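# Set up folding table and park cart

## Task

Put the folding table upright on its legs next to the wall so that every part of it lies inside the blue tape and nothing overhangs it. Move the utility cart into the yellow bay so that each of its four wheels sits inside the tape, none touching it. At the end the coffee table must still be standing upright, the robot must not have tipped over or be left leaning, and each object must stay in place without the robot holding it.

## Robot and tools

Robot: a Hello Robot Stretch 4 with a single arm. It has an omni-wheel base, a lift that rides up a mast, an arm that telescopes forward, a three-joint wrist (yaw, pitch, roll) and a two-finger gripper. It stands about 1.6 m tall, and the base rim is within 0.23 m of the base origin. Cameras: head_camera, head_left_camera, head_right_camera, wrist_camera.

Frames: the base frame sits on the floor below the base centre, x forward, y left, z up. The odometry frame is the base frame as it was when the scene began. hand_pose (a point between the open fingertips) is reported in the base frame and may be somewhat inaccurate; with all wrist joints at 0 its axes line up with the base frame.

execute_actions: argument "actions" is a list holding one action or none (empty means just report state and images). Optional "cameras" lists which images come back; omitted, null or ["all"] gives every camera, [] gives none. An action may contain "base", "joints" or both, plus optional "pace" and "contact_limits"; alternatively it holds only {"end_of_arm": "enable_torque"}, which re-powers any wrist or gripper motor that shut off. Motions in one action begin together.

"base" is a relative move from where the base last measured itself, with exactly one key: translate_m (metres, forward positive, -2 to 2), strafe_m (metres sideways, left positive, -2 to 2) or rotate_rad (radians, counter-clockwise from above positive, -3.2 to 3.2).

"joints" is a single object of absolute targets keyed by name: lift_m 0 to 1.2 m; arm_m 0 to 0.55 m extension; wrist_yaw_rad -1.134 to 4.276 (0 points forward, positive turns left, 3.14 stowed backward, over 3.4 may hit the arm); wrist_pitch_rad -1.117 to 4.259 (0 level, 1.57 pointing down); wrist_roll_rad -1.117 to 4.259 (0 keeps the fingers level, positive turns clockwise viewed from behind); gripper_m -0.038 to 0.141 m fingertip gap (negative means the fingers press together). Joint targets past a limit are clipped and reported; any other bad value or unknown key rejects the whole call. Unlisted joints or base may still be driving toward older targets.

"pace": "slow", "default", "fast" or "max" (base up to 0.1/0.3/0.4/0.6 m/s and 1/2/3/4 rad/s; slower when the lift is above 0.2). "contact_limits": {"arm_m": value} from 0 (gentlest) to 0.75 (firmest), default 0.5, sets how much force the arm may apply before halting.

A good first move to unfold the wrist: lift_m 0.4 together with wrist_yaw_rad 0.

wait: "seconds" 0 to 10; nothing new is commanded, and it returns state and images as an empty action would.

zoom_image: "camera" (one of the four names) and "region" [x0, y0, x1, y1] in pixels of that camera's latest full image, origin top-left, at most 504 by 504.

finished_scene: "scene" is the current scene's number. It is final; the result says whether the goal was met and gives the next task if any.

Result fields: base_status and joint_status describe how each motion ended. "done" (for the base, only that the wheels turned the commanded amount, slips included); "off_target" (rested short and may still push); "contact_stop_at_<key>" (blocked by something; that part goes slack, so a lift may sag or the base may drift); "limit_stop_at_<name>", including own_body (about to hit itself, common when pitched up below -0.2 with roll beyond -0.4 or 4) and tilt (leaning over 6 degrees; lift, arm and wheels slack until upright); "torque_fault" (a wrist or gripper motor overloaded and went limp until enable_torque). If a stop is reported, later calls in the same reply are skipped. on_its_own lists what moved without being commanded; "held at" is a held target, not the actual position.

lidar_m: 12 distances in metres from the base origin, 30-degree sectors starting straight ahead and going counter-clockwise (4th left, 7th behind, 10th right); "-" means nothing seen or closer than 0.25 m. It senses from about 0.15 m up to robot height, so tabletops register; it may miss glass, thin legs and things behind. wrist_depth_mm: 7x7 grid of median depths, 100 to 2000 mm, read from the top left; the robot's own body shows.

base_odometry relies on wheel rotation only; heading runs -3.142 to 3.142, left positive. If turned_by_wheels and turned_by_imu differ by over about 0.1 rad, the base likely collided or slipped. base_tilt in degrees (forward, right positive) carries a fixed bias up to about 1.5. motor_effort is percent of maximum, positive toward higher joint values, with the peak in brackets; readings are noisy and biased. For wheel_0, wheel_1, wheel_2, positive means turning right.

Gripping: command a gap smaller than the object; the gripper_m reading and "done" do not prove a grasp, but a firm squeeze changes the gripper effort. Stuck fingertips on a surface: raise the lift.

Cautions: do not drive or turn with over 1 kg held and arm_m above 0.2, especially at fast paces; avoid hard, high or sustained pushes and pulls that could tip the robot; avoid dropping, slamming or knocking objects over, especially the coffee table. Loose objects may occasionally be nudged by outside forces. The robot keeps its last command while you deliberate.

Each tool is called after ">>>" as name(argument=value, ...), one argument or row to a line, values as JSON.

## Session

>>> execute_actions(
  actions=[],
)

Scene clock: 0.00 s.
base_odometry: x=+0.000 y=+0.000 heading=+0.000 (m, m, rad; odometry frame)
turned_by_wheels: +0.000 (rad since the last result)
turned_by_imu: +0.000 (rad since the last result)
base_tilt: forward=-0.5 right=+0.1 (deg)
lidar_m: 1.82 1.69 1.05 0.69 0.64 0.67 0.85 0.79 0.81 1.03 1.43 1.41
base_status: not commanded
joint_positions: lift_m=+0.227 arm_m=+0.000 wrist_yaw_rad=+3.130 wrist_pitch_rad=-0.007 wrist_roll_rad=+0.010 gripper_m=+0.057
joint_status: not commanded
motor_effort: lift_m=+18 arm_m=-1 wrist_yaw_rad=-2 wrist_pitch_rad=-6 wrist_roll_rad=+0 gripper_m=-3 wheel_0=+0 wheel_1=+0 wheel_2=+0 (%)
hand_pose: x=-0.1165 y=+0.0909 z=+0.4074 quat_wxyz=(+0.006, +0.004, +0.005, +1.000) (m; base frame)
wrist_depth_mm: - 139 247 1138 904 723 603 / - 115 140 1118 917 715 603 / - 117 141 1138 917 715 609 / 143 142 217 1138 904 715 603 / 221 917 1008 1160 878 715 609 / 232 946 198 1138 195 699 597 / 235 931 976 120 854 668 609
pictures: head_camera, head_left_camera, head_right_camera, wrist_camera
Images, in order (width x height): head_camera 420x560, head_left_camera 420x672, head_right_camera 420x672, wrist_camera 616x392.

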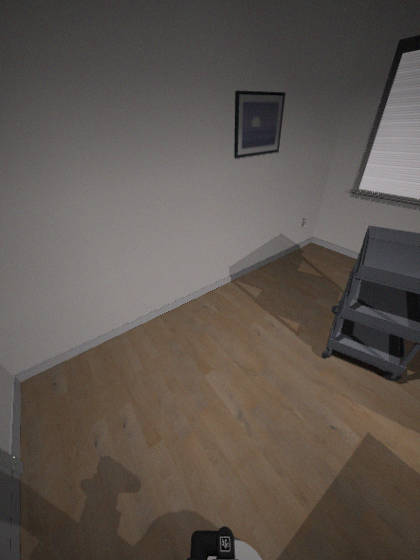

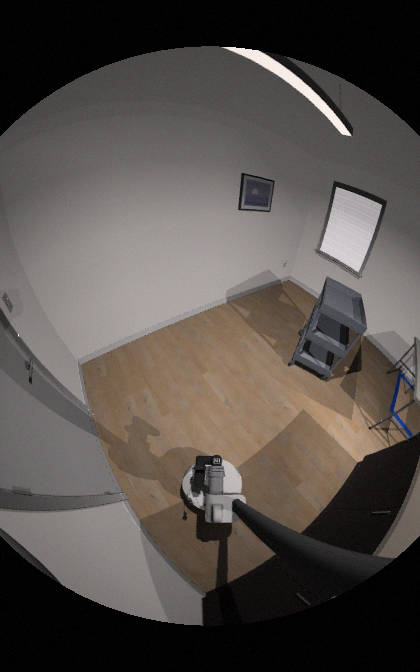

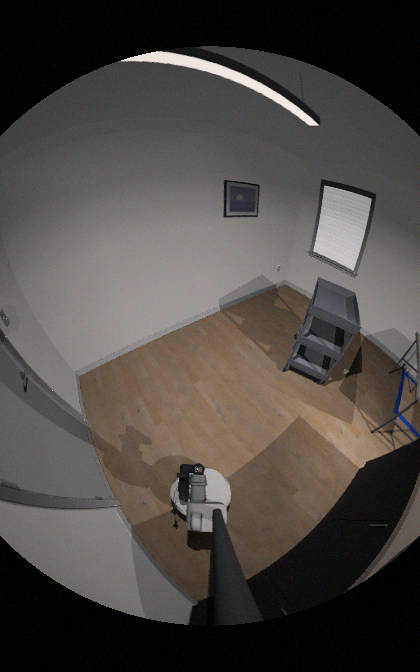

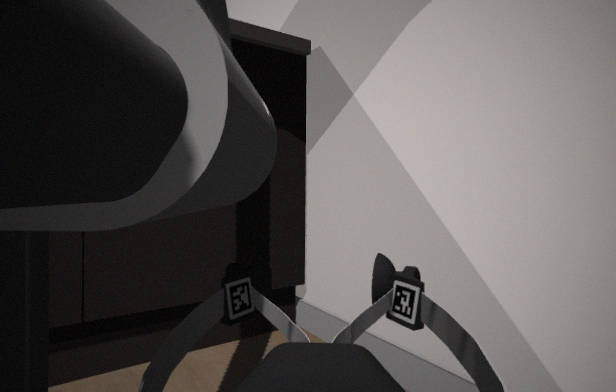

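Same layout, rotated about 60°.

>>> execute_actions(
  actions=[
    {"base":{"rotate_rad":-1.0}},
  ],
  cameras=[],
)

>>> execute_actions(
  actions=[
    {"base":{"strafe_m":-0.3}},
  ],
  cameras=[],
)

>>> execute_actions(
  actions=[
    {"base":{"translate_m":1.0}},
  ],
  cameras=["head_camera","head_right_camera"],
)

Scene clock: 6.77 s.
base_odometry: x=+0.000 y=+0.000 heading=-0.999 (m, m, rad; odometry frame)
turned_by_wheels: -0.999 (rad since the last result)
turned_by_imu: -1.018 (rad since the last result)
base_tilt: forward=-0.4 right=+0.0 (deg)
lidar_m: 1.41 1.40 1.78 1.69 1.00 0.68 0.66 0.68 0.84 0.79 0.82 1.08
base_status: done
joint_positions: lift_m=+0.227 arm_m=+0.000 wrist_yaw_rad=+3.130 wrist_pitch_rad=-0.007 wrist_roll_rad=+0.010 gripper_m=+0.057
joint_status: not commanded
motor_effort: lift_m=+18(18) arm_m=-1(0) wrist_yaw_rad=-1(1) wrist_pitch_rad=-6(6) wrist_roll_rad=-1(1) gripper_m=-2(0) wheel_0=+5(11) wheel_1=+5(12) wheel_2=+5(12) (%)
hand_pose: x=-0.1165 y=+0.0909 z=+0.4074 quat_wxyz=(+0.006, +0.004, +0.005, +1.000) (m; base frame)
wrist_depth_mm: - 140 248 788 778 788 788 / - 115 140 798 788 788 798 / - 117 141 798 788 788 798 / 143 141 216 809 798 788 798 / 221 798 809 809 798 798 809 / 233 798 198 809 195 809 798 / 234 788 798 120 798 809 809
pictures: none
No camera images: the call's "cameras" was empty. Leave "cameras" out to get every camera's image.

Scene clock: 9.10 s.
base_odometry: x=-0.252 y=-0.162 heading=-0.999 (m, m, rad; odometry frame)
turned_by_wheels: +0.000 (rad since the last result)
turned_by_imu: -0.001 (rad since the last result)
base_tilt: forward=-0.6 right=+0.0 (deg)
lidar_m: 1.59 1.51 2.12 1.99 1.00 0.66 0.65 0.65 0.55 0.49 0.51 0.70
base_status: done
joint_positions: lift_m=+0.227 arm_m=+0.000 wrist_yaw_rad=+3.130 wrist_pitch_rad=-0.007 wrist_roll_rad=+0.010 gripper_m=+0.057
joint_status: not commanded
motor_effort: lift_m=+18(18) arm_m=-1(1) wrist_yaw_rad=-2(2) wrist_pitch_rad=-7(6) wrist_roll_rad=-1(2) gripper_m=-2(2) wheel_0=+3(9) wheel_1=-2(12) wheel_2=+0(7) (%)
hand_pose: x=-0.1165 y=+0.0909 z=+0.4074 quat_wxyz=(+0.006, +0.004, +0.005, +1.000) (m; base frame)
wrist_depth_mm: - 140 247 778 778 788 768 / - 115 140 788 788 778 778 / - 116 141 778 798 809 778 / 143 141 216 788 798 788 778 / 221 778 788 788 798 798 778 / 233 778 198 798 196 778 788 / 233 778 798 120 798 768 788
pictures: none
No camera images: the call's "cameras" was empty. Leave "cameras" out to get every camera's image.

Scene clock: 13.90 s.
base_odometry: x=+0.289 y=-1.003 heading=-0.999 (m, m, rad; odometry frame)
turned_by_wheels: +0.000 (rad since the last result)
turned_by_imu: -0.001 (rad since the last result)
base_tilt: forward=-0.2 right=+0.0 (deg)
lidar_m: 1.24 0.63 0.65 2.04 2.12 1.73 1.64 0.71 0.48 0.43 0.44 0.65
base_status: done
joint_positions: lift_m=+0.227 arm_m=+0.000 wrist_yaw_rad=+3.130 wrist_pitch_rad=-0.007 wrist_roll_rad=+0.010 gripper_m=+0.057
joint_status: not commanded
motor_effort: lift_m=+18(18) arm_m=-1(1) wrist_yaw_rad=-2(2) wrist_pitch_rad=-6(7) wrist_roll_rad=-2(0) gripper_m=-2(1) wheel_0=+2(7) wheel_1=+2(10) wheel_2=-3(10) (%)
hand_pose: x=-0.1165 y=+0.0909 z=+0.4074 quat_wxyz=(+0.006, +0.004, +0.005, +1.000) (m; base frame)
wrist_depth_mm: - 139 247 1756 1808 1756 1808 / - 115 140 1808 1756 1808 1808 / - 117 141 1756 1863 1808 1808 / 143 141 216 1808 1863 1808 1863 / 221 1281 1808 1808 1808 1863 1863 / 231 1281 198 1430 195 1464 1499 / 233 931 991 120 991 891 1025
pictures: head_camera, head_right_camera
Images, in order (width x height): head_camera 420x560, head_right_camera 420x672.

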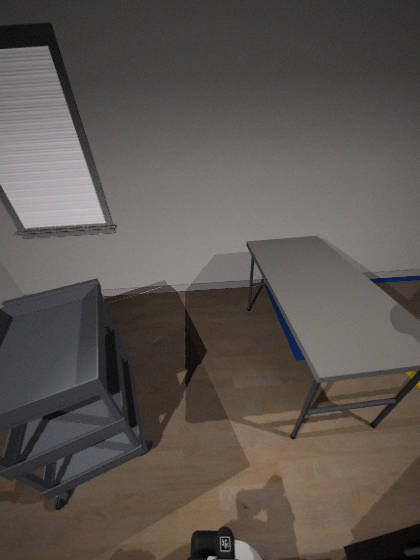

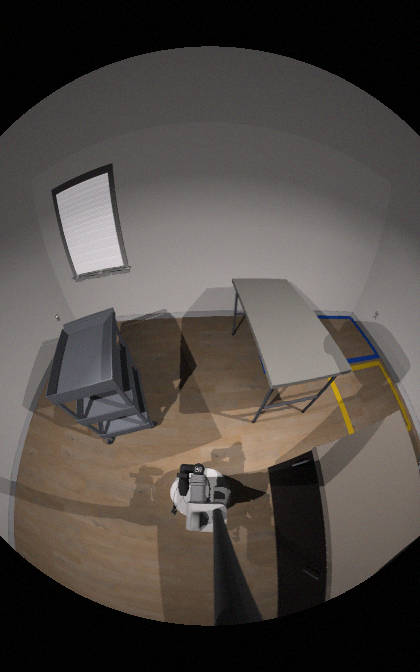

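>>> execute_actions(
  actions=[
    {"base":{"translate_m":0.62}},
  ],
  cameras=[],
)

>>> execute_actions(
  actions=[
    {"base":{"rotate_rad":-1.49}},
  ],
  cameras=[],
)

>>> execute_actions(
  actions=[
    {"base":{"translate_m":0.75}},
  ],
  cameras=[],
)

>>> execute_actions(
  actions=[
    {"base":{"rotate_rad":0.45}},
  ],
  cameras=[],
)

>>> execute_actions(
  actions=[
    {"base":{"translate_m":0.6}},
  ],
  cameras=["head_left_camera"],
)

Scene clock: 22.90 s.
base_odometry: x=+0.625 y=-1.524 heading=-0.998 (m, m, rad; odometry frame)
turned_by_wheels: +0.000 (rad since the last result)
turned_by_imu: -0.002 (rad since the last result)
base_tilt: forward=-0.6 right=+0.2 (deg)
lidar_m: 1.05 1.50 0.54 0.42 0.43 2.39 2.26 0.62 0.62 0.36 0.35 0.49
base_status: done
joint_positions: lift_m=+0.227 arm_m=+0.000 wrist_yaw_rad=+3.130 wrist_pitch_rad=-0.007 wrist_roll_rad=+0.010 gripper_m=+0.057
joint_status: not commanded
motor_effort: lift_m=+18(18) arm_m=+0(1) wrist_yaw_rad=-2(2) wrist_pitch_rad=-6(5) wrist_roll_rad=+1(1) gripper_m=-1(2) wheel_0=+3(6) wheel_1=+4(9) wheel_2=-3(17) (%)
hand_pose: x=-0.1165 y=+0.0909 z=+0.4074 quat_wxyz=(+0.006, +0.004, +0.005, +1.000) (m; base frame)
wrist_depth_mm: - 140 247 - - - - / - 115 140 - - - - / - 117 141 - - - - / 143 142 216 - - - - / 220 1229 - - - - - / 232 1229 198 1430 195 1464 1464 / 233 931 976 121 991 878 1008
pictures: none
No camera images: the call's "cameras" was empty. Leave "cameras" out to get every camera's image.

Scene clock: 24.90 s.
base_odometry: x=+0.625 y=-1.524 heading=-2.487 (m, m, rad; odometry frame)
turned_by_wheels: -1.489 (rad since the last result)
turned_by_imu: -1.516 (rad since the last result)
base_tilt: forward=-0.5 right=+0.1 (deg)
lidar_m: 0.34 0.38 0.52 1.44 1.54 0.53 0.43 0.79 2.31 1.51 0.62 0.67
base_status: done
joint_positions: lift_m=+0.227 arm_m=+0.000 wrist_yaw_rad=+3.130 wrist_pitch_rad=-0.007 wrist_roll_rad=+0.010 gripper_m=+0.057
joint_status: not commanded
motor_effort: lift_m=+18(18) arm_m=+0(0) wrist_yaw_rad=-2(2) wrist_pitch_rad=-7(7) wrist_roll_rad=+0(1) gripper_m=-2(1) wheel_0=+4(11) wheel_1=+5(11) wheel_2=+3(12) (%)
hand_pose: x=-0.1165 y=+0.0909 z=+0.4074 quat_wxyz=(+0.006, +0.004, +0.005, +1.000) (m; base frame)
wrist_depth_mm: - 139 246 741 723 741 - / - 115 140 - - - - / - 116 141 603 1138 741 - / 143 141 216 - - 741 - / 220 - - - - - - / 232 1430 199 976 195 741 1499 / 233 931 564 121 654 715 1008
pictures: none
No camera images: the call's "cameras" was empty. Leave "cameras" out to get every camera's image.

Scene clock: 28.87 s.
base_odometry: x=+0.031 y=-1.980 heading=-2.487 (m, m, rad; odometry frame)
turned_by_wheels: +0.000 (rad since the last result)
turned_by_imu: -0.001 (rad since the last result)
base_tilt: forward=-0.3 right=+0.2 (deg)
lidar_m: 0.25 0.25 0.25 0.25 0.38 1.38 1.19 2.97 0.48 0.44 0.48 0.25
base_status: done
joint_positions: lift_m=+0.227 arm_m=+0.000 wrist_yaw_rad=+3.130 wrist_pitch_rad=-0.007 wrist_roll_rad=+0.010 gripper_m=+0.057
joint_status: not commanded
motor_effort: lift_m=+18(18) arm_m=-1(1) wrist_yaw_rad=-2(1) wrist_pitch_rad=-7(6) wrist_roll_rad=+0(1) gripper_m=-2(3) wheel_0=+4(8) wheel_1=+4(9) wheel_2=-4(16) (%)
hand_pose: x=-0.1165 y=+0.0909 z=+0.4074 quat_wxyz=(+0.006, +0.004, +0.005, +1.000) (m; base frame)
wrist_depth_mm: - 139 246 - - - - / - 115 140 1397 1464 - - / - 117 141 - - - - / 143 141 217 - - - - / 220 - - 1756 1756 - - / 232 1430 199 1308 195 1464 1499 / 234 931 976 120 1008 878 1025
pictures: none
No camera images: the call's "cameras" was empty. Leave "cameras" out to get every camera's image.

Scene clock: 30.10 s.
base_odometry: x=+0.031 y=-1.980 heading=-2.038 (m, m, rad; odometry frame)
turned_by_wheels: +0.449 (rad since the last result)
turned_by_imu: +0.456 (rad since the last result)
base_tilt: forward=-0.3 right=+0.0 (deg)
lidar_m: 0.25 0.25 0.25 0.25 1.49 1.18 2.93 0.50 0.43 0.48 0.25 0.25
base_status: done
joint_positions: lift_m=+0.227 arm_m=+0.000 wrist_yaw_rad=+3.130 wrist_pitch_rad=-0.007 wrist_roll_rad=+0.010 gripper_m=+0.057
joint_status: not commanded
motor_effort: lift_m=+18(18) arm_m=+0(1) wrist_yaw_rad=-2(2) wrist_pitch_rad=-7(6) wrist_roll_rad=-1(1) gripper_m=-2(1) wheel_0=-4(8) wheel_1=-3(12) wheel_2=-4(9) (%)
hand_pose: x=-0.1165 y=+0.0909 z=+0.4074 quat_wxyz=(+0.006, +0.004, +0.005, +1.000) (m; base frame)
wrist_depth_mm: - 140 247 - - - - / - 115 140 - - 1182 1138 / - 117 141 - - - - / 143 142 216 - - - - / 220 - - - - 1618 1576 / 232 1430 199 1430 195 1336 1229 / 233 931 991 120 1008 904 1008
pictures: none
No camera images: the call's "cameras" was empty. Leave "cameras" out to get every camera's image.

Scene clock: 33.57 s.
base_odometry: x=-0.239 y=-2.516 heading=-2.037 (m, m, rad; odometry frame)
turned_by_wheels: +0.000 (rad since the last result)
turned_by_imu: +0.001 (rad since the last result)
base_tilt: forward=-0.2 right=+0.1 (deg)
lidar_m: 0.25 0.25 0.25 0.25 0.25 1.75 1.75 0.76 0.82 0.25 0.25 0.25
base_status: done
joint_positions: lift_m=+0.227 arm_m=+0.000 wrist_yaw_rad=+3.129 wrist_pitch_rad=-0.007 wrist_roll_rad=+0.010 gripper_m=+0.057
joint_status: not commanded
motor_effort: lift_m=+18(18) arm_m=-1(1) wrist_yaw_rad=-1(0) wrist_pitch_rad=-7(7) wrist_roll_rad=-1(1) gripper_m=-2(2) wheel_0=+5(10) wheel_1=+7(15) wheel_2=-7(23) (%)
hand_pose: x=-0.1165 y=+0.0909 z=+0.4074 quat_wxyz=(+0.006, +0.004, +0.005, +1.000) (m; base frame)
wrist_depth_mm: - 139 248 - - - - / - 115 140 - - - - / - 117 141 - - - - / 142 141 217 - - - - / 220 991 - - - 1921 - / 232 1025 199 1430 195 1464 1464 / 234 917 976 121 991 904 1008
pictures: head_left_camera
Images, in order (width x height): head_left_camera 420x672.

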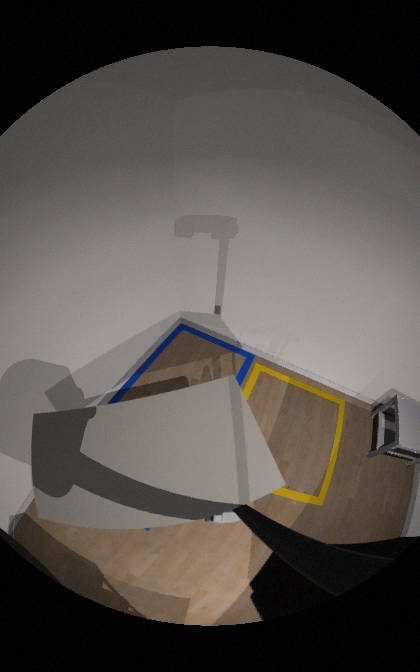

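>>> execute_actions(
  actions=[
    {"base":{"rotate_rad":0.5}},
  ],
  cameras=[],
)

>>> execute_actions(
  actions=[
    {"base":{"translate_m":0.5}},
  ],
  cameras=[],
)

>>> execute_actions(
  actions=[
    {"base":{"rotate_rad":0.62}},
  ],
  cameras=[],
)

>>> execute_actions(
  actions=[
    {"base":{"translate_m":-0.9}},
  ],
  cameras=["head_camera"],
)

Scene clock: 39.73 s.
base_odometry: x=-0.239 y=-2.516 heading=-1.538 (m, m, rad; odometry frame)
turned_by_wheels: +0.499 (rad since the last result)
turned_by_imu: +0.506 (rad since the last result)
base_tilt: forward=-0.5 right=+0.0 (deg)
lidar_m: 0.25 0.25 0.25 0.25 1.78 1.77 0.79 0.79 0.25 0.25 0.25 0.25
base_status: done
joint_positions: lift_m=+0.227 arm_m=+0.000 wrist_yaw_rad=+3.129 wrist_pitch_rad=-0.007 wrist_roll_rad=+0.010 gripper_m=+0.057
joint_status: not commanded
motor_effort: lift_m=+18(18) arm_m=-1(0) wrist_yaw_rad=-2(1) wrist_pitch_rad=-7(7) wrist_roll_rad=+0(1) gripper_m=-2(2) wheel_0=-2(7) wheel_1=-4(9) wheel_2=-7(18) (%)
hand_pose: x=-0.1165 y=+0.0909 z=+0.4074 quat_wxyz=(+0.006, +0.004, +0.005, +1.000) (m; base frame)
wrist_depth_mm: - 140 248 1118 - - - / - 115 140 1060 - - - / - 117 141 1060 - - - / 142 141 217 1078 - - - / 220 1756 931 1078 - - - / 233 1308 199 1060 195 1430 1464 / 234 931 931 121 991 904 1025
pictures: none
No camera images: the call's "cameras" was empty. Leave "cameras" out to get every camera's image.

Scene clock: 42.87 s.
base_odometry: x=-0.223 y=-3.015 heading=-1.538 (m, m, rad; odometry frame)
turned_by_wheels: +0.000 (rad since the last result)
turned_by_imu: -0.002 (rad since the last result)
base_tilt: forward=-0.6 right=+0.1 (deg)
lidar_m: 0.25 0.25 0.25 0.25 0.25 2.14 1.28 1.62 1.63 0.25 0.25 0.25
base_status: done
joint_positions: lift_m=+0.227 arm_m=+0.000 wrist_yaw_rad=+3.129 wrist_pitch_rad=-0.007 wrist_roll_rad=+0.010 gripper_m=+0.057
joint_status: not commanded
motor_effort: lift_m=+18(18) arm_m=-1(1) wrist_yaw_rad=-1(2) wrist_pitch_rad=-7(7) wrist_roll_rad=+1(0) gripper_m=-2(2) wheel_0=+2(7) wheel_1=+5(9) wheel_2=-5(19) (%)
hand_pose: x=-0.1165 y=+0.0909 z=+0.4074 quat_wxyz=(+0.006, +0.004, +0.005, +1.000) (m; base frame)
wrist_depth_mm: - 139 246 - - - - / - 115 140 1618 - - - / - 117 141 1576 - - - / 143 141 216 1537 - - - / 221 - 1618 1576 - - - / 232 1397 198 1430 194 1464 1464 / 233 931 991 120 1008 891 1008
pictures: none
No camera images: the call's "cameras" was empty. Leave "cameras" out to get every camera's image.

Scene clock: 44.27 s.
base_odometry: x=-0.223 y=-3.015 heading=-0.919 (m, m, rad; odometry frame)
turned_by_wheels: +0.619 (rad since the last result)
turned_by_imu: +0.629 (rad since the last result)
base_tilt: forward=-0.4 right=+0.2 (deg)
lidar_m: 0.25 0.25 0.25 0.25 1.64 1.28 1.87 1.50 0.25 0.25 0.25 0.25
base_status: done
joint_positions: lift_m=+0.227 arm_m=+0.000 wrist_yaw_rad=+3.129 wrist_pitch_rad=-0.007 wrist_roll_rad=+0.010 gripper_m=+0.057
joint_status: not commanded
motor_effort: lift_m=+18(18) arm_m=-1(0) wrist_yaw_rad=-1(1) wrist_pitch_rad=-8(7) wrist_roll_rad=-1(0) gripper_m=-1(2) wheel_0=-2(9) wheel_1=-4(13) wheel_2=-8(14) (%)
hand_pose: x=-0.1165 y=+0.0909 z=+0.4074 quat_wxyz=(+0.006, +0.004, +0.005, +1.000) (m; base frame)
wrist_depth_mm: - 140 246 - - - - / - 115 140 - - 1255 1229 / - 117 141 - - 1255 1205 / 143 142 217 - - 1255 1229 / 220 - - - - 1255 1281 / 231 1430 199 1464 195 1255 1281 / 234 917 991 120 991 891 1008
pictures: none
No camera images: the call's "cameras" was empty. Leave "cameras" out to get every camera's image.

Scene clock: 48.77 s.
base_odometry: x=-0.768 y=-2.299 heading=-0.920 (m, m, rad; odometry frame)
turned_by_wheels: +0.000 (rad since the last result)
turned_by_imu: -0.002 (rad since the last result)
base_tilt: forward=-0.3 right=+0.1 (deg)
lidar_m: 0.82 0.96 2.25 0.97 0.60 0.79 1.40 1.02 1.09 1.03 1.10 0.81
base_status: done
joint_positions: lift_m=+0.227 arm_m=+0.000 wrist_yaw_rad=+3.129 wrist_pitch_rad=-0.007 wrist_roll_rad=+0.010 gripper_m=+0.057
joint_status: not commanded
motor_effort: lift_m=+18(18) arm_m=-1(0) wrist_yaw_rad=-1(1) wrist_pitch_rad=-7(6) wrist_roll_rad=+0(2) gripper_m=-2(1) wheel_0=-4(6) wheel_1=-4(8) wheel_2=+3(11) (%)
hand_pose: x=-0.1165 y=+0.0909 z=+0.4074 quat_wxyz=(+0.006, +0.004, +0.005, +1.000) (m; base frame)
wrist_depth_mm: - 140 246 - - - 741 / - 115 140 - - 1138 732 / - 117 141 - - 1118 741 / 143 141 217 - - 1138 732 / 220 1499 1983 - - 1138 732 / 232 1205 198 1430 195 1060 732 / 233 931 976 120 991 891 732
pictures: head_camera
Images, in order (width x height): head_camera 420x560.

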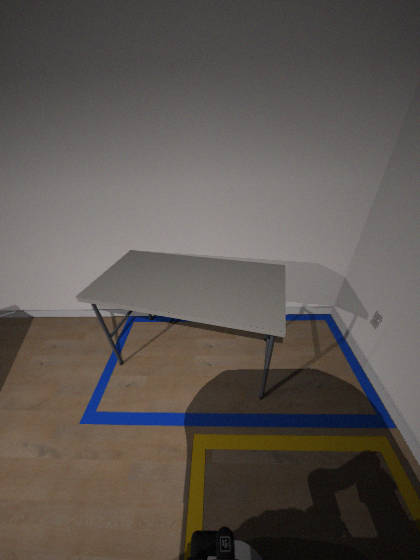

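>>> execute_actions(
  actions=[
    {"base":{"strafe_m":-0.3}},
  ],
  cameras=[],
)

>>> execute_actions(
  actions=[
    {"base":{"translate_m":0.92}},
  ],
  cameras=[],
)

>>> execute_actions(
  actions=[
    {"base":{"translate_m":-0.5}},
  ],
  cameras=[],
)

>>> execute_actions(
  actions=[
    {"base":{"strafe_m":0.5},"joints":{"lift_m":0.545,"wrist_yaw_rad":0,"wrist_roll_rad":1.57,"gripper_m":0.12}},
  ],
  cameras=["head_camera"],
)

Scene clock: 57.60 s.
base_odometry: x=-1.007 y=-2.481 heading=-0.920 (m, m, rad; odometry frame)
turned_by_wheels: +0.000 (rad since the last result)
turned_by_imu: -0.003 (rad since the last result)
base_tilt: forward=-0.6 right=+0.1 (deg)
lidar_m: 0.78 0.87 1.57 0.96 0.87 1.25 0.93 0.99 0.78 0.72 0.78 1.10
base_status: done
joint_positions: lift_m=+0.227 arm_m=+0.000 wrist_yaw_rad=+3.129 wrist_pitch_rad=-0.007 wrist_roll_rad=+0.010 gripper_m=+0.057
joint_status: not commanded
motor_effort: lift_m=+18(18) arm_m=-1(1) wrist_yaw_rad=-1(1) wrist_pitch_rad=-8(7) wrist_roll_rad=+1(2) gripper_m=-2(2) wheel_0=+2(7) wheel_1=-3(12) wheel_2=+0(3) (%)
hand_pose: x=-0.1165 y=+0.0909 z=+0.4074 quat_wxyz=(+0.006, +0.004, +0.005, +1.000) (m; base frame)
wrist_depth_mm: - 140 247 - - - - / - 115 140 - - - 1205 / - 117 141 - - 1863 1205 / 143 141 216 - - 1863 1229 / 220 1576 1756 - - 1863 1205 / 232 1205 198 1499 195 1499 1205 / 234 904 991 120 991 878 1025
pictures: none
No camera images: the call's "cameras" was empty. Leave "cameras" out to get every camera's image.

Scene clock: 62.53 s.
base_odometry: x=-0.452 y=-3.208 heading=-0.927 (m, m, rad; odometry frame)
turned_by_wheels: -0.007 (rad since the last result)
turned_by_imu: -0.004 (rad since the last result)
base_tilt: forward=-0.6 right=+0.1 (deg)
lidar_m: 0.25 0.25 0.25 0.57 1.66 1.41 1.86 1.09 0.78 0.75 0.82 0.25
base_status: translate_m contact_stop (by the wheels' count: +0.914 of +0.920)
joint_positions: lift_m=+0.227 arm_m=+0.000 wrist_yaw_rad=+3.130 wrist_pitch_rad=-0.007 wrist_roll_rad=+0.010 gripper_m=+0.057
joint_status: not commanded
on_its_own: the wheels are slack since a contact_stop
motor_effort: lift_m=+18(17) arm_m=+0(1) wrist_yaw_rad=-2(2) wrist_pitch_rad=-7(7) wrist_roll_rad=+1(0) gripper_m=-2(2) wheel_0=+0(22) wheel_1=+0(14) wheel_2=+0(37) (%)
hand_pose: x=-0.1165 y=+0.0909 z=+0.4074 quat_wxyz=(+0.006, +0.004, +0.005, +1.000) (m; base frame)
wrist_depth_mm: - 140 247 - - - - / - 115 140 - - - 1255 / - 117 141 - - 1808 1255 / 143 142 217 - - 1808 1255 / 220 1756 - - - 1756 1255 / 231 1430 198 1430 195 1430 1281 / 234 931 991 121 1008 891 1008
pictures: none
No camera images: the call's "cameras" was empty. Leave "cameras" out to get every camera's image.

not run: a stop came earlier in this reply.

not run: a stop came earlier in this reply.

>>> execute_actions(
  actions=[
    {"base":{"translate_m":-0.5}},
  ],
  cameras=[],
)

>>> execute_actions(
  actions=[
    {"base":{"strafe_m":0.5},"joints":{"lift_m":0.545,"wrist_yaw_rad":0,"wrist_roll_rad":1.57,"gripper_m":0.12}},
  ],
  cameras=["head_camera"],
)

Scene clock: 69.60 s.
base_odometry: x=-0.752 y=-2.808 heading=-0.927 (m, m, rad; odometry frame)
turned_by_wheels: +0.000 (rad since the last result)
turned_by_imu: -0.003 (rad since the last result)
base_tilt: forward=-0.2 right=+0.3 (deg)
lidar_m: 0.61 0.67 0.93 2.32 1.08 1.22 1.35 1.09 0.78 0.75 0.78 1.10
base_status: done
joint_positions: lift_m=+0.227 arm_m=+0.000 wrist_yaw_rad=+3.130 wrist_pitch_rad=-0.007 wrist_roll_rad=+0.010 gripper_m=+0.057
joint_status: not commanded
motor_effort: lift_m=+18(18) arm_m=+0(1) wrist_yaw_rad=-2(1) wrist_pitch_rad=-6(8) wrist_roll_rad=-1(1) gripper_m=-4(2) wheel_0=-5(6) wheel_1=-3(10) wheel_2=+4(10) (%)
hand_pose: x=-0.1165 y=+0.0909 z=+0.4074 quat_wxyz=(+0.006, +0.004, +0.005, +1.000) (m; base frame)
wrist_depth_mm: - 139 246 - - - - / - 115 140 - - - 1160 / - 117 141 - - 1863 1182 / 143 142 217 - - 1863 1182 / 220 1618 - - - 1808 1182 / 231 1430 199 1397 195 1499 1182 / 232 931 991 121 1008 891 1008
pictures: none
No camera images: the call's "cameras" was empty. Leave "cameras" out to get every camera's image.

Scene clock: 72.60 s.
base_odometry: x=-0.352 y=-2.508 heading=-0.927 (m, m, rad; odometry frame)
turned_by_wheels: +0.000 (rad since the last result)
turned_by_imu: +0.001 (rad since the last result)
base_tilt: forward=-0.4 right=+0.1 (deg)
lidar_m: 0.63 0.66 1.80 1.82 0.95 0.75 1.48 1.48 1.30 1.24 1.32 0.68
base_status: done
joint_positions: lift_m=+0.545 arm_m=+0.000 wrist_yaw_rad=+0.000 wrist_pitch_rad=-0.007 wrist_roll_rad=+1.570 gripper_m=+0.120
joint_status: all done
motor_effort: lift_m=+20(22) arm_m=-1(1) wrist_yaw_rad=-3(11) wrist_pitch_rad=-7(6) wrist_roll_rad=+1(7) gripper_m=+1(2) wheel_0=-1(12) wheel_1=+3(11) wheel_2=+0(4) (%)
hand_pose: x=+0.4594 y=-0.0873 z=+0.7251 quat_wxyz=(+0.707, +0.707, -0.002, +0.003) (m; base frame)
wrist_depth_mm: 1025 1025 1025 1008 1008 1008 976 / 1060 1042 1025 1008 1042 1025 976 / 1042 1060 1042 1008 1042 1025 991 / 1060 1078 1042 1042 1025 1008 1008 / 1078 1060 1060 1060 1042 1025 1008 / 1078 1060 217 433 1025 211 1008 / 1098 1078 1078 123 1060 1042 1025
pictures: head_camera
Images, in order (width x height): head_camera 420x560.

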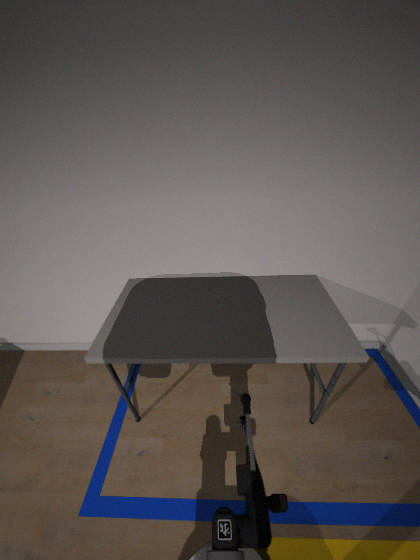

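>>> execute_actions(
  actions=[
    {"base":{"translate_m":0.27}},
  ],
  cameras=[],
)

>>> execute_actions(
  actions=[
    {"joints":{"gripper_m":-0.038}},
  ],
  cameras=[],
)

>>> execute_actions(
  actions=[
    {"base":{"translate_m":-0.17},"pace":"slow"},
  ],
  cameras=[],
)

>>> execute_actions(
  actions=[
    {"joints":{"gripper_m":0.1}},
  ],
  cameras=[],
)

>>> execute_actions(
  actions=[
    {"base":{"translate_m":-0.25}},
  ],
  cameras=[],
)

>>> execute_actions(
  actions=[
    {"base":{"strafe_m":1.2},"joints":{"gripper_m":0.0}},
  ],
  cameras=[],
)

>>> execute_actions(
  actions=[
    {"base":{"rotate_rad":-1.55}},
  ],
  cameras=[],
)

>>> execute_actions(
  actions=[
    {"base":{"strafe_m":1.0}},
  ],
  cameras=["head_camera"],
)

Scene clock: 85.60 s.
base_odometry: x=-0.190 y=-2.724 heading=-0.927 (m, m, rad; odometry frame)
turned_by_wheels: +0.000 (rad since the last result)
turned_by_imu: -0.002 (rad since the last result)
base_tilt: forward=-0.3 right=-0.1 (deg)
lidar_m: 0.36 0.39 0.54 1.89 1.91 1.00 1.42 1.74 1.30 1.26 0.52 0.39
base_status: done
joint_positions: lift_m=+0.545 arm_m=+0.000 wrist_yaw_rad=+0.000 wrist_pitch_rad=-0.008 wrist_roll_rad=+1.570 gripper_m=+0.120
joint_status: not commanded
motor_effort: lift_m=+20(20) arm_m=-1(0) wrist_yaw_rad=-1(4) wrist_pitch_rad=-6(7) wrist_roll_rad=+1(1) gripper_m=-1(1) wheel_0=+3(6) wheel_1=+4(8) wheel_2=-5(16) (%)
hand_pose: x=+0.4593 y=-0.0875 z=+0.7253 quat_wxyz=(+0.707, +0.707, -0.003, +0.003) (m; base frame)
wrist_depth_mm: 768 750 750 148 741 732 732 / 778 768 759 149 750 741 732 / 778 768 768 150 759 750 741 / 788 778 768 151 768 750 741 / 798 778 778 153 768 750 750 / 798 798 217 154 768 203 759 / 798 798 798 121 768 759 768
pictures: none
No camera images: the call's "cameras" was empty. Leave "cameras" out to get every camera's image.

Scene clock: 87.90 s.
base_odometry: x=-0.190 y=-2.724 heading=-0.927 (m, m, rad; odometry frame)
turned_by_wheels: +0.000 (rad since the last result)
turned_by_imu: -0.001 (rad since the last result)
base_tilt: forward=-0.4 right=+0.2 (deg)
lidar_m: 0.35 0.38 0.57 1.89 1.89 0.99 1.41 1.74 1.31 1.25 0.51 0.40
base_status: not commanded
joint_positions: lift_m=+0.545 arm_m=+0.000 wrist_yaw_rad=+0.003 wrist_pitch_rad=-0.010 wrist_roll_rad=+1.570 gripper_m=-0.037
joint_status: all done
motor_effort: lift_m=+19(20) arm_m=+0(1) wrist_yaw_rad=-12(12) wrist_pitch_rad=+0(6) wrist_roll_rad=+1(0) gripper_m=-22(25) wheel_0=+1(3) wheel_1=+3(4) wheel_2=-2(5) (%)
hand_pose: x=+0.4597 y=-0.0864 z=+0.7258 quat_wxyz=(+0.707, +0.707, -0.002, +0.005) (m; base frame)
wrist_depth_mm: 768 759 759 137 741 732 723 / 778 768 759 138 750 732 741 / 778 768 768 140 741 741 732 / 778 788 778 140 750 750 741 / 798 778 778 142 768 759 750 / 798 798 181 143 180 759 750 / 809 788 778 120 778 759 759
pictures: none
No camera images: the call's "cameras" was empty. Leave "cameras" out to get every camera's image.

Scene clock: 90.90 s.
base_odometry: x=-0.292 y=-2.588 heading=-0.927 (m, m, rad; odometry frame)
turned_by_wheels: +0.000 (rad since the last result)
turned_by_imu: -0.001 (rad since the last result)
base_tilt: forward=-0.4 right=+0.0 (deg)
lidar_m: 0.36 0.38 0.58 1.83 1.06 0.81 1.45 1.57 1.30 1.25 0.51 0.38
base_status: done
joint_positions: lift_m=+0.545 arm_m=+0.000 wrist_yaw_rad=+0.004 wrist_pitch_rad=-0.010 wrist_roll_rad=+1.570 gripper_m=-0.037
joint_status: not commanded
motor_effort: lift_m=+19(19) arm_m=-1(1) wrist_yaw_rad=-13(14) wrist_pitch_rad=+0(0) wrist_roll_rad=-1(0) gripper_m=-23(24) wheel_0=-4(9) wheel_1=-6(7) wheel_2=+8(16) (%)
hand_pose: x=+0.4597 y=-0.0863 z=+0.7258 quat_wxyz=(+0.707, +0.707, -0.002, +0.005) (m; base frame)
wrist_depth_mm: 946 931 917 135 891 891 891 / 946 917 931 136 904 904 878 / 960 946 931 138 917 904 904 / 946 960 946 139 931 917 917 / 960 976 976 141 946 931 931 / 960 960 181 143 180 931 931 / 991 976 976 120 946 931 917
pictures: none
No camera images: the call's "cameras" was empty. Leave "cameras" out to get every camera's image.

Scene clock: 92.97 s.
base_odometry: x=-0.292 y=-2.588 heading=-0.927 (m, m, rad; odometry frame)
turned_by_wheels: +0.000 (rad since the last result)
turned_by_imu: -0.001 (rad since the last result)
base_tilt: forward=-0.4 right=+0.1 (deg)
lidar_m: 0.36 0.39 0.57 1.85 1.09 0.83 1.46 1.58 1.32 1.24 0.53 0.42
base_status: not commanded
joint_positions: lift_m=+0.545 arm_m=+0.000 wrist_yaw_rad=-0.001 wrist_pitch_rad=-0.009 wrist_roll_rad=+1.570 gripper_m=+0.100
joint_status: all done
motor_effort: lift_m=+19(19) arm_m=+0(1) wrist_yaw_rad=+1(13) wrist_pitch_rad=-3(2) wrist_roll_rad=-1(1) gripper_m=-1(23) wheel_0=-1(4) wheel_1=-3(6) wheel_2=+1(8) (%)
hand_pose: x=+0.4593 y=-0.0877 z=+0.7256 quat_wxyz=(+0.707, +0.707, -0.003, +0.003) (m; base frame)
wrist_depth_mm: 931 931 931 146 904 891 904 / 946 946 946 147 917 904 891 / 946 946 946 149 931 904 904 / 960 946 946 150 917 931 917 / 976 960 946 152 917 917 917 / 976 960 201 154 213 931 931 / 976 976 960 124 946 931 931
pictures: none
No camera images: the call's "cameras" was empty. Leave "cameras" out to get every camera's image.

Scene clock: 95.23 s.
base_odometry: x=-0.442 y=-2.388 heading=-0.927 (m, m, rad; odometry frame)
turned_by_wheels: -0.001 (rad since the last result)
turned_by_imu: -0.001 (rad since the last result)
base_tilt: forward=-0.4 right=+0.1 (deg)
lidar_m: 0.62 0.64 2.04 1.82 0.75 0.61 1.48 1.33 1.29 1.24 1.29 0.65
base_status: done
joint_positions: lift_m=+0.545 arm_m=+0.000 wrist_yaw_rad=+0.000 wrist_pitch_rad=-0.008 wrist_roll_rad=+1.570 gripper_m=+0.100
joint_status: not commanded
motor_effort: lift_m=+19(19) arm_m=+0(1) wrist_yaw_rad=-1(2) wrist_pitch_rad=-6(5) wrist_roll_rad=-1(0) gripper_m=+0(0) wheel_0=-4(5) wheel_1=-5(9) wheel_2=+2(10) (%)
hand_pose: x=+0.4593 y=-0.0875 z=+0.7253 quat_wxyz=(+0.707, +0.707, -0.003, +0.003) (m; base frame)
wrist_depth_mm: 1205 1182 1182 1182 1160 1160 1060 / 1205 1205 1182 1182 1160 1160 1078 / 1205 1205 1182 1160 1160 1182 1118 / 1229 1205 1229 1182 1205 1182 1098 / 1229 1205 1205 1182 1182 1205 1118 / 1229 1205 202 410 1182 1205 1078 / 1255 1255 1229 120 1205 1205 1078
pictures: none
No camera images: the call's "cameras" was empty. Leave "cameras" out to get every camera's image.

Scene clock: 100.57 s.
base_odometry: x=+0.518 y=-1.668 heading=-0.927 (m, m, rad; odometry frame)
turned_by_wheels: +0.000 (rad since the last result)
turned_by_imu: +0.003 (rad since the last result)
base_tilt: forward=-0.4 right=+0.2 (deg)
lidar_m: 1.40 1.47 0.73 0.59 2.38 2.40 0.95 0.54 0.72 2.45 0.93 0.88
base_status: done
joint_positions: lift_m=+0.545 arm_m=+0.000 wrist_yaw_rad=+0.000 wrist_pitch_rad=-0.008 wrist_roll_rad=+1.570 gripper_m=+0.000
joint_status: all done
motor_effort: lift_m=+19(19) arm_m=-1(1) wrist_yaw_rad=-1(1) wrist_pitch_rad=-5(6) wrist_roll_rad=-1(0) gripper_m=-4(4) wheel_0=-2(14) wheel_1=+4(11) wheel_2=+0(3) (%)
hand_pose: x=+0.4594 y=-0.0875 z=+0.7253 quat_wxyz=(+0.707, +0.707, -0.003, +0.003) (m; base frame)
wrist_depth_mm: 1205 1205 1205 1205 1182 1160 1118 / 1205 1205 1205 1205 1205 1205 1138 / 1255 1205 1229 1182 1229 1182 1098 / 1229 1229 1229 1229 1205 1205 1098 / 1281 1255 1229 1205 1205 1205 1098 / 1281 1229 1229 196 187 1229 1098 / 1281 1281 1229 130 1229 1229 1098
pictures: none
No camera images: the call's "cameras" was empty. Leave "cameras" out to get every camera's image.

Scene clock: 102.60 s.
base_odometry: x=+0.518 y=-1.668 heading=-2.477 (m, m, rad; odometry frame)
turned_by_wheels: -1.549 (rad since the last result)
turned_by_imu: -1.577 (rad since the last result)
base_tilt: forward=-0.6 right=+0.0 (deg)
lidar_m: 2.45 0.93 0.89 1.41 1.50 0.71 0.61 2.39 2.39 0.87 0.55 0.73
base_status: done
joint_positions: lift_m=+0.545 arm_m=+0.000 wrist_yaw_rad=+0.000 wrist_pitch_rad=-0.008 wrist_roll_rad=+1.570 gripper_m=+0.000
joint_status: not commanded
motor_effort: lift_m=+19(19) arm_m=+0(1) wrist_yaw_rad=-2(2) wrist_pitch_rad=-5(6) wrist_roll_rad=+0(1) gripper_m=-4(3) wheel_0=+2(8) wheel_1=+3(9) wheel_2=+3(12) (%)
hand_pose: x=+0.4594 y=-0.0874 z=+0.7253 quat_wxyz=(+0.707, +0.707, -0.003, +0.003) (m; base frame)
wrist_depth_mm: - - - - - 1708 1118 / - - - - - 1708 1118 / - - - - - 1661 1098 / - - - - - 1661 1098 / - - - - - 1661 1098 / - - - 196 189 1661 1078 / - - - 130 - 1336 1078
pictures: none
No camera images: the call's "cameras" was empty. Leave "cameras" out to get every camera's image.

Scene clock: 107.27 s.
base_odometry: x=+1.135 y=-2.455 heading=-2.477 (m, m, rad; odometry frame)
turned_by_wheels: +0.000 (rad since the last result)
turned_by_imu: +0.002 (rad since the last result)
base_tilt: forward=-0.4 right=+0.1 (deg)
lidar_m: 0.63 0.59 0.42 0.40 0.45 0.66 1.94 0.91 1.01 1.52 1.57 0.63
base_status: done
joint_positions: lift_m=+0.545 arm_m=+0.000 wrist_yaw_rad=+0.000 wrist_pitch_rad=-0.008 wrist_roll_rad=+1.570 gripper_m=+0.000
joint_status: not commanded
motor_effort: lift_m=+19(19) arm_m=-1(0) wrist_yaw_rad=-1(2) wrist_pitch_rad=-5(6) wrist_roll_rad=+1(1) gripper_m=-6(4) wheel_0=-1(13) wheel_1=+3(13) wheel_2=+0(3) (%)
hand_pose: x=+0.4594 y=-0.0874 z=+0.7253 quat_wxyz=(+0.707, +0.707, -0.003, +0.003) (m; base frame)
wrist_depth_mm: - - - - - 1537 1042 / - - - - - 1708 1118 / - - - - - 1576 1118 / - - - - - 1708 1098 / - - - 413 - 1576 1078 / 1499 1537 1397 196 189 1464 1098 / 1098 1078 1042 130 1118 1060 1042
pictures: head_camera
Images, in order (width x height): head_camera 420x560.

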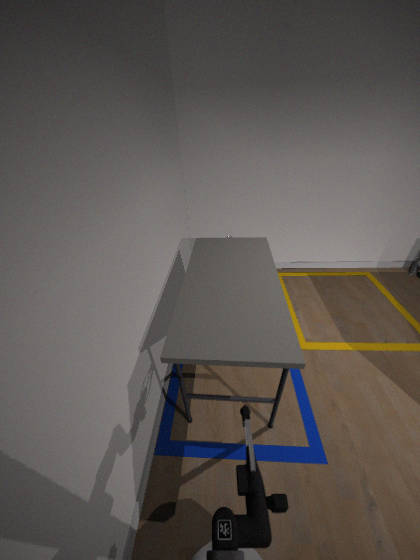

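Push 0.15, then head to the cart.

>>> execute_actions(
  actions=[
    {"base":{"translate_m":0.3}},
  ],
  cameras=[],
)

>>> execute_actions(
  actions=[
    {"base":{"translate_m":-2.0},"pace":"fast","joints":{"lift_m":0.65,"gripper_m":0.14}},
  ],
  cameras=["head_camera","head_right_camera"],
)

Scene clock: 112.67 s.
base_odometry: x=+0.899 y=-2.640 heading=-2.476 (m, m, rad; odometry frame)
turned_by_wheels: +0.000 (rad since the last result)
turned_by_imu: +0.002 (rad since the last result)
base_tilt: forward=-0.4 right=+0.0 (deg)
lidar_m: 0.46 0.47 0.41 0.39 0.42 0.61 1.90 1.18 1.35 1.48 1.58 0.47
base_status: done
joint_positions: lift_m=+0.545 arm_m=+0.000 wrist_yaw_rad=-0.003 wrist_pitch_rad=-0.008 wrist_roll_rad=+1.570 gripper_m=+0.000
joint_status: not commanded
motor_effort: lift_m=+19(19) arm_m=+1(0) wrist_yaw_rad=+7(29) wrist_pitch_rad=-5(6) wrist_roll_rad=+0(0) gripper_m=-3(4) wheel_0=+4(11) wheel_1=+5(8) wheel_2=-8(18) (%)
hand_pose: x=+0.4590 y=-0.0882 z=+0.7253 quat_wxyz=(+0.707, +0.707, -0.004, +0.002) (m; base frame)
wrist_depth_mm: - 1921 - 224 1921 1708 1138 / - - 1921 227 1983 1756 1098 / - - 1983 229 1921 1576 1078 / - - - 233 - 1661 1098 / - - - 236 - 1661 1098 / 1464 1430 1366 204 189 1430 1098 / 1060 1060 1008 128 1098 1008 1025
pictures: none
No camera images: the call's "cameras" was empty. Leave "cameras" out to get every camera's image.

Scene clock: 118.97 s.
base_odometry: x=+2.473 y=-1.406 heading=-2.477 (m, m, rad; odometry frame)
turned_by_wheels: +0.000 (rad since the last result)
turned_by_imu: -0.004 (rad since the last result)
base_tilt: forward=-0.3 right=+0.0 (deg)
lidar_m: 1.72 0.67 0.48 0.47 0.51 0.54 0.52 0.56 0.73 2.54 0.73 0.79
base_status: done
joint_positions: lift_m=+0.650 arm_m=+0.000 wrist_yaw_rad=+0.000 wrist_pitch_rad=-0.007 wrist_roll_rad=+1.570 gripper_m=+0.140
joint_status: all done
motor_effort: lift_m=+20(21) arm_m=+0(1) wrist_yaw_rad=-1(6) wrist_pitch_rad=-8(11) wrist_roll_rad=+0(0) gripper_m=+1(4) wheel_0=-3(8) wheel_1=-2(7) wheel_2=+1(15) (%)
hand_pose: x=+0.4592 y=-0.0875 z=+0.8301 quat_wxyz=(+0.707, +0.707, -0.003, +0.002) (m; base frame)
wrist_depth_mm: - - - - - 1921 1255 / - - - - - 1921 1229 / - - - - - 1983 1281 / - - - - - 1921 1281 / - - - - - 1708 1281 / 1756 1618 1499 1756 1537 197 1255 / 1255 1255 1281 126 1281 1229 1205
pictures: head_camera, head_right_camera
Images, in order (width x height): head_camera 420x560, head_right_camera 420x672.

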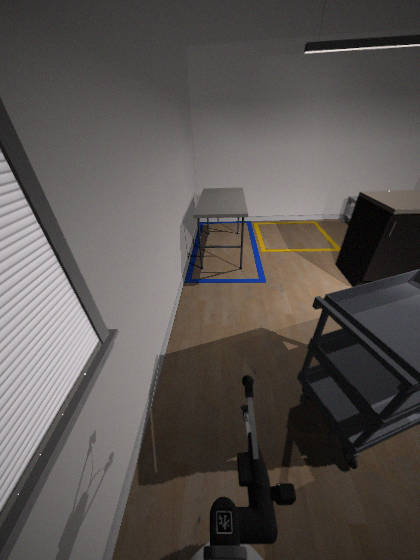

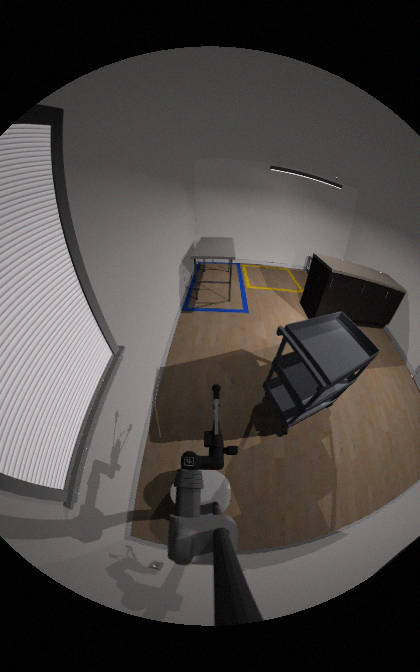

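>>> execute_actions(
  actions=[
    {"base":{"translate_m":-0.22}},
  ],
  cameras=[],
)

>>> execute_actions(
  actions=[
    {"base":{"strafe_m":-0.6}},
  ],
  cameras=["head_camera"],
)

Scene clock: 126.93 s.
base_odometry: x=+2.646 y=-1.271 heading=-2.477 (m, m, rad; odometry frame)
turned_by_wheels: +0.000 (rad since the last result)
turned_by_imu: -0.002 (rad since the last result)
base_tilt: forward=-0.5 right=+0.2 (deg)
lidar_m: 1.72 0.67 0.49 0.48 0.40 0.29 0.28 0.30 0.46 1.50 0.98 0.89
base_status: done
joint_positions: lift_m=+0.650 arm_m=+0.000 wrist_yaw_rad=+0.000 wrist_pitch_rad=-0.007 wrist_roll_rad=+1.570 gripper_m=+0.140
joint_status: not commanded
motor_effort: lift_m=+20(20) arm_m=+1(0) wrist_yaw_rad=-2(2) wrist_pitch_rad=-7(7) wrist_roll_rad=+1(1) gripper_m=+1(0) wheel_0=-3(11) wheel_1=-5(8) wheel_2=+3(14) (%)
hand_pose: x=+0.4592 y=-0.0875 z=+0.8301 quat_wxyz=(+0.707, +0.707, -0.003, +0.002) (m; base frame)
wrist_depth_mm: - - - - - 1708 1160 / - - - - - 1983 1281 / - - - - - 1921 1255 / - - - - - 1983 1281 / - - - - - 1808 1255 / 1756 1618 1499 1863 1576 197 1255 / 1281 1281 1281 126 1308 1255 1160
pictures: none
No camera images: the call's "cameras" was empty. Leave "cameras" out to get every camera's image.

Scene clock: 130.27 s.
base_odometry: x=+2.276 y=-0.798 heading=-2.477 (m, m, rad; odometry frame)
turned_by_wheels: +0.000 (rad since the last result)
turned_by_imu: -0.003 (rad since the last result)
base_tilt: forward=-0.5 right=-0.1 (deg)
lidar_m: 0.66 1.51 1.10 1.07 0.45 0.32 0.33 0.33 0.46 1.58 2.76 0.75
base_status: done
joint_positions: lift_m=+0.650 arm_m=+0.000 wrist_yaw_rad=+0.000 wrist_pitch_rad=-0.007 wrist_roll_rad=+1.570 gripper_m=+0.140
joint_status: not commanded
motor_effort: lift_m=+20(20) arm_m=+0(0) wrist_yaw_rad=-2(2) wrist_pitch_rad=-7(8) wrist_roll_rad=+0(1) gripper_m=+1(1) wheel_0=+3(9) wheel_1=-3(14) wheel_2=+0(1) (%)
hand_pose: x=+0.4592 y=-0.0875 z=+0.8301 quat_wxyz=(+0.707, +0.707, -0.003, +0.002) (m; base frame)
wrist_depth_mm: - - - 574 1921 854 559 / - - - 549 - 842 525 / - - - 517 - 831 508 / - - - 496 - 831 484 / - - - 480 866 473 477 / - - - - - 197 1229 / - - - 126 - 1921 1255
pictures: head_camera
Images, in order (width x height): head_camera 420x560.

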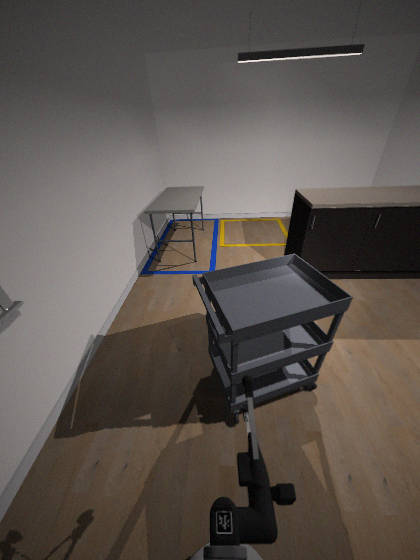

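>>> execute_actions(
  actions=[
    {"base":{"strafe_m":0.2},"joints":{"gripper_m":0.0,"lift_m":0.5}},
  ],
  cameras=[],
)

>>> execute_actions(
  actions=[
    {"base":{"translate_m":0.3}},
  ],
  cameras=[],
)

>>> execute_actions(
  actions=[
    {"base":{"strafe_m":-0.55},"pace":"slow"},
  ],
  cameras=["head_camera"],
)

Scene clock: 135.83 s.
base_odometry: x=+2.400 y=-0.956 heading=-2.477 (m, m, rad; odometry frame)
turned_by_wheels: +0.000 (rad since the last result)
turned_by_imu: -0.001 (rad since the last result)
base_tilt: forward=-0.7 right=-0.2 (deg)
lidar_m: 0.76 1.22 0.91 0.87 0.44 0.31 0.30 0.33 0.43 1.53 2.95 0.69
base_status: done
joint_positions: lift_m=+0.500 arm_m=+0.000 wrist_yaw_rad=+0.000 wrist_pitch_rad=-0.007 wrist_roll_rad=+1.570 gripper_m=+0.000
joint_status: all done
motor_effort: lift_m=+15(19) arm_m=+0(0) wrist_yaw_rad=-2(1) wrist_pitch_rad=-7(8) wrist_roll_rad=+0(1) gripper_m=-3(4) wheel_0=-1(8) wheel_1=+4(13) wheel_2=+0(2) (%)
hand_pose: x=+0.4592 y=-0.0874 z=+0.6804 quat_wxyz=(+0.707, +0.707, -0.002, +0.002) (m; base frame)
wrist_depth_mm: - - 500 - 1008 488 820 / - - 473 488 788 462 741 / - - 544 - 917 931 809 / - - - - - 1464 904 / - - - - - 1537 1042 / - - - 196 188 1576 1025 / - - 1921 129 - 1255 1008
pictures: none
No camera images: the call's "cameras" was empty. Leave "cameras" out to get every camera's image.

Scene clock: 138.30 s.
base_odometry: x=+2.164 y=-1.141 heading=-2.477 (m, m, rad; odometry frame)
turned_by_wheels: +0.000 (rad since the last result)
turned_by_imu: -0.001 (rad since the last result)
base_tilt: forward=-0.5 right=+0.0 (deg)
lidar_m: 0.61 1.23 0.89 0.82 0.89 0.63 0.62 0.65 0.90 2.79 0.65 0.42
base_status: done
joint_positions: lift_m=+0.500 arm_m=+0.000 wrist_yaw_rad=+0.000 wrist_pitch_rad=-0.007 wrist_roll_rad=+1.570 gripper_m=+0.000
joint_status: not commanded
motor_effort: lift_m=+15(15) arm_m=+0(1) wrist_yaw_rad=-2(1) wrist_pitch_rad=-6(7) wrist_roll_rad=-1(1) gripper_m=-3(2) wheel_0=+3(9) wheel_1=+3(8) wheel_2=-4(14) (%)
hand_pose: x=+0.4592 y=-0.0874 z=+0.6804 quat_wxyz=(+0.707, +0.707, -0.002, +0.002) (m; base frame)
wrist_depth_mm: 171 233 345 - - 484 241 / 220 290 351 - - 484 276 / 268 345 418 - - 394 946 / - - 569 - - 574 946 / - - - - - 1576 1008 / - - - 196 189 1537 1025 / 1983 - 1983 129 - 1255 1025
pictures: none
No camera images: the call's "cameras" was empty. Leave "cameras" out to get every camera's image.

Scene clock: 144.93 s.
base_odometry: x=+1.825 y=-0.708 heading=-2.477 (m, m, rad; odometry frame)
turned_by_wheels: +0.000 (rad since the last result)
turned_by_imu: -0.002 (rad since the last result)
base_tilt: forward=-0.4 right=+0.0 (deg)
lidar_m: 0.34 0.53 1.45 1.43 0.92 0.65 0.64 0.67 0.98 2.23 2.37 0.37
base_status: done
joint_positions: lift_m=+0.500 arm_m=+0.000 wrist_yaw_rad=+0.004 wrist_pitch_rad=-0.007 wrist_roll_rad=+1.571 gripper_m=+0.000
joint_status: not commanded
motor_effort: lift_m=+15(15) arm_m=+0(0) wrist_yaw_rad=-13(38) wrist_pitch_rad=-8(7) wrist_roll_rad=-3(3) gripper_m=-5(5) wheel_0=+6(10) wheel_1=-3(9) wheel_2=+0(0) (%)
hand_pose: x=+0.4595 y=-0.0864 z=+0.6805 quat_wxyz=(+0.707, +0.707, -0.001, +0.004) (m; base frame)
wrist_depth_mm: - - 439 1576 1618 427 676 / - 291 351 1618 759 484 289 / 229 229 351 - 831 484 236 / 188 195 317 891 866 477 329 / 164 171 172 172 170 167 167 / 180 193 181 193 181 439 310 / 225 222 351 129 585 397 327
pictures: head_camera
Images, in order (width x height): head_camera 420x560.

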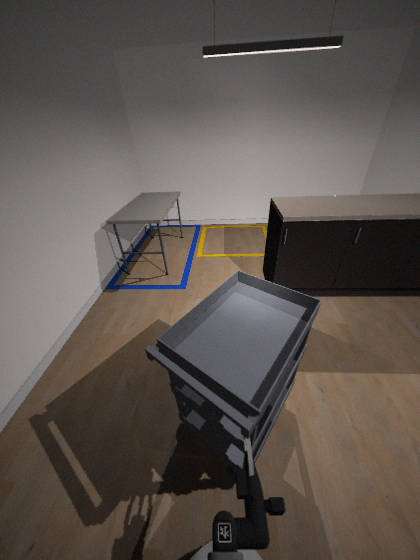

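>>> execute_actions(
  actions=[
    {"base":{"strafe_m":-0.35},"pace":"slow"},
  ],
  cameras=[],
)

>>> execute_actions(
  actions=[
    {"base":{"translate_m":-0.3}},
  ],
  cameras=[],
)

>>> execute_actions(
  actions=[
    {"base":{"strafe_m":0.22},"joints":{"gripper_m":0.14,"lift_m":0.65}},
  ],
  cameras=["head_camera","wrist_camera"],
)

Scene clock: 153.63 s.
base_odometry: x=+1.609 y=-0.433 heading=-2.476 (m, m, rad; odometry frame)
turned_by_wheels: +0.000 (rad since the last result)
turned_by_imu: -0.002 (rad since the last result)
base_tilt: forward=-0.3 right=+0.1 (deg)
lidar_m: 0.34 0.40 1.86 1.77 0.93 0.69 0.66 0.68 1.00 1.86 2.01 0.37
base_status: done
joint_positions: lift_m=+0.500 arm_m=+0.000 wrist_yaw_rad=+0.004 wrist_pitch_rad=-0.007 wrist_roll_rad=+1.570 gripper_m=+0.000
joint_status: not commanded
motor_effort: lift_m=+15(15) arm_m=+0(0) wrist_yaw_rad=-13(16) wrist_pitch_rad=-6(8) wrist_roll_rad=-2(1) gripper_m=-3(6) wheel_0=+7(13) wheel_1=-4(10) wheel_2=+0(1) (%)
hand_pose: x=+0.4595 y=-0.0863 z=+0.6805 quat_wxyz=(+0.707, +0.707, -0.001, +0.004) (m; base frame)
wrist_depth_mm: - - - 1576 1576 1576 1078 / - - - 1618 1618 1618 1060 / - - - 1661 1576 1464 976 / 229 235 353 - 788 413 324 / 173 193 196 195 192 191 190 / 198 198 289 196 189 473 327 / 202 202 349 129 768 387 324
pictures: none
No camera images: the call's "cameras" was empty. Leave "cameras" out to get every camera's image.

Scene clock: 156.10 s.
base_odometry: x=+1.845 y=-0.248 heading=-2.477 (m, m, rad; odometry frame)
turned_by_wheels: +0.000 (rad since the last result)
turned_by_imu: -0.001 (rad since the last result)
base_tilt: forward=-0.5 right=+0.0 (deg)
lidar_m: 0.64 0.70 1.86 1.27 0.50 0.37 0.36 0.36 0.55 1.80 2.01 2.20
base_status: done
joint_positions: lift_m=+0.500 arm_m=+0.000 wrist_yaw_rad=+0.000 wrist_pitch_rad=-0.007 wrist_roll_rad=+1.570 gripper_m=+0.000
joint_status: not commanded
motor_effort: lift_m=+15(15) arm_m=+1(1) wrist_yaw_rad=-2(18) wrist_pitch_rad=-7(7) wrist_roll_rad=-1(1) gripper_m=-4(3) wheel_0=-4(6) wheel_1=-4(11) wheel_2=+4(13) (%)
hand_pose: x=+0.4592 y=-0.0874 z=+0.6805 quat_wxyz=(+0.707, +0.707, -0.002, +0.003) (m; base frame)
wrist_depth_mm: - - - 1921 1921 1618 1042 / - - - 1921 1983 1618 1025 / - - - 1921 1921 1576 1025 / - - 496 1078 621 500 699 / - - 504 - 1025 496 798 / - - 504 196 189 504 798 / - - 525 130 842 517 788
pictures: none
No camera images: the call's "cameras" was empty. Leave "cameras" out to get every camera's image.

Scene clock: 158.47 s.
base_odometry: x=+1.980 y=-0.421 heading=-2.476 (m, m, rad; odometry frame)
turned_by_wheels: +0.000 (rad since the last result)
turned_by_imu: +0.000 (rad since the last result)
base_tilt: forward=-0.3 right=+0.0 (deg)
lidar_m: 0.65 2.17 1.61 1.21 0.49 0.35 0.33 0.37 0.52 1.72 2.22 0.67
base_status: done
joint_positions: lift_m=+0.650 arm_m=+0.000 wrist_yaw_rad=+0.000 wrist_pitch_rad=-0.007 wrist_roll_rad=+1.570 gripper_m=+0.140
joint_status: all done
motor_effort: lift_m=+20(20) arm_m=+0(1) wrist_yaw_rad=-2(3) wrist_pitch_rad=-7(7) wrist_roll_rad=+0(1) gripper_m=+1(2) wheel_0=-1(14) wheel_1=+3(14) wheel_2=+0(3) (%)
hand_pose: x=+0.4592 y=-0.0874 z=+0.8301 quat_wxyz=(+0.707, +0.707, -0.003, +0.003) (m; base frame)
wrist_depth_mm: - - - 427 1863 1618 484 / - - - 492 1863 788 484 / - - - 500 1921 831 492 / - - - 512 - 820 508 / - - - 525 - 750 512 / - - - 530 564 198 535 / - - - 126 - 1537 544
pictures: head_camera, wrist_camera
Images, in order (width x height): head_camera 420x560, wrist_camera 616x392.

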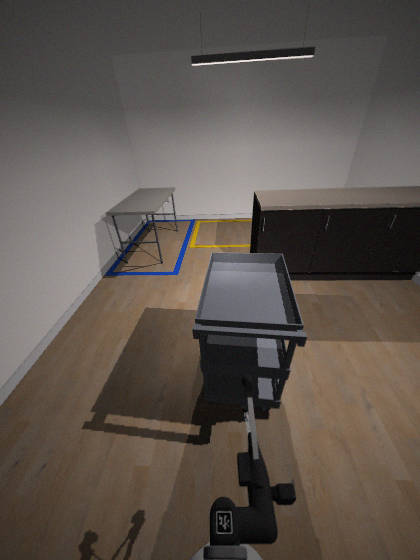

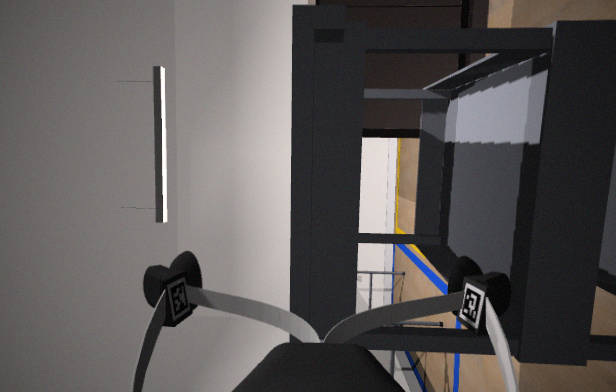

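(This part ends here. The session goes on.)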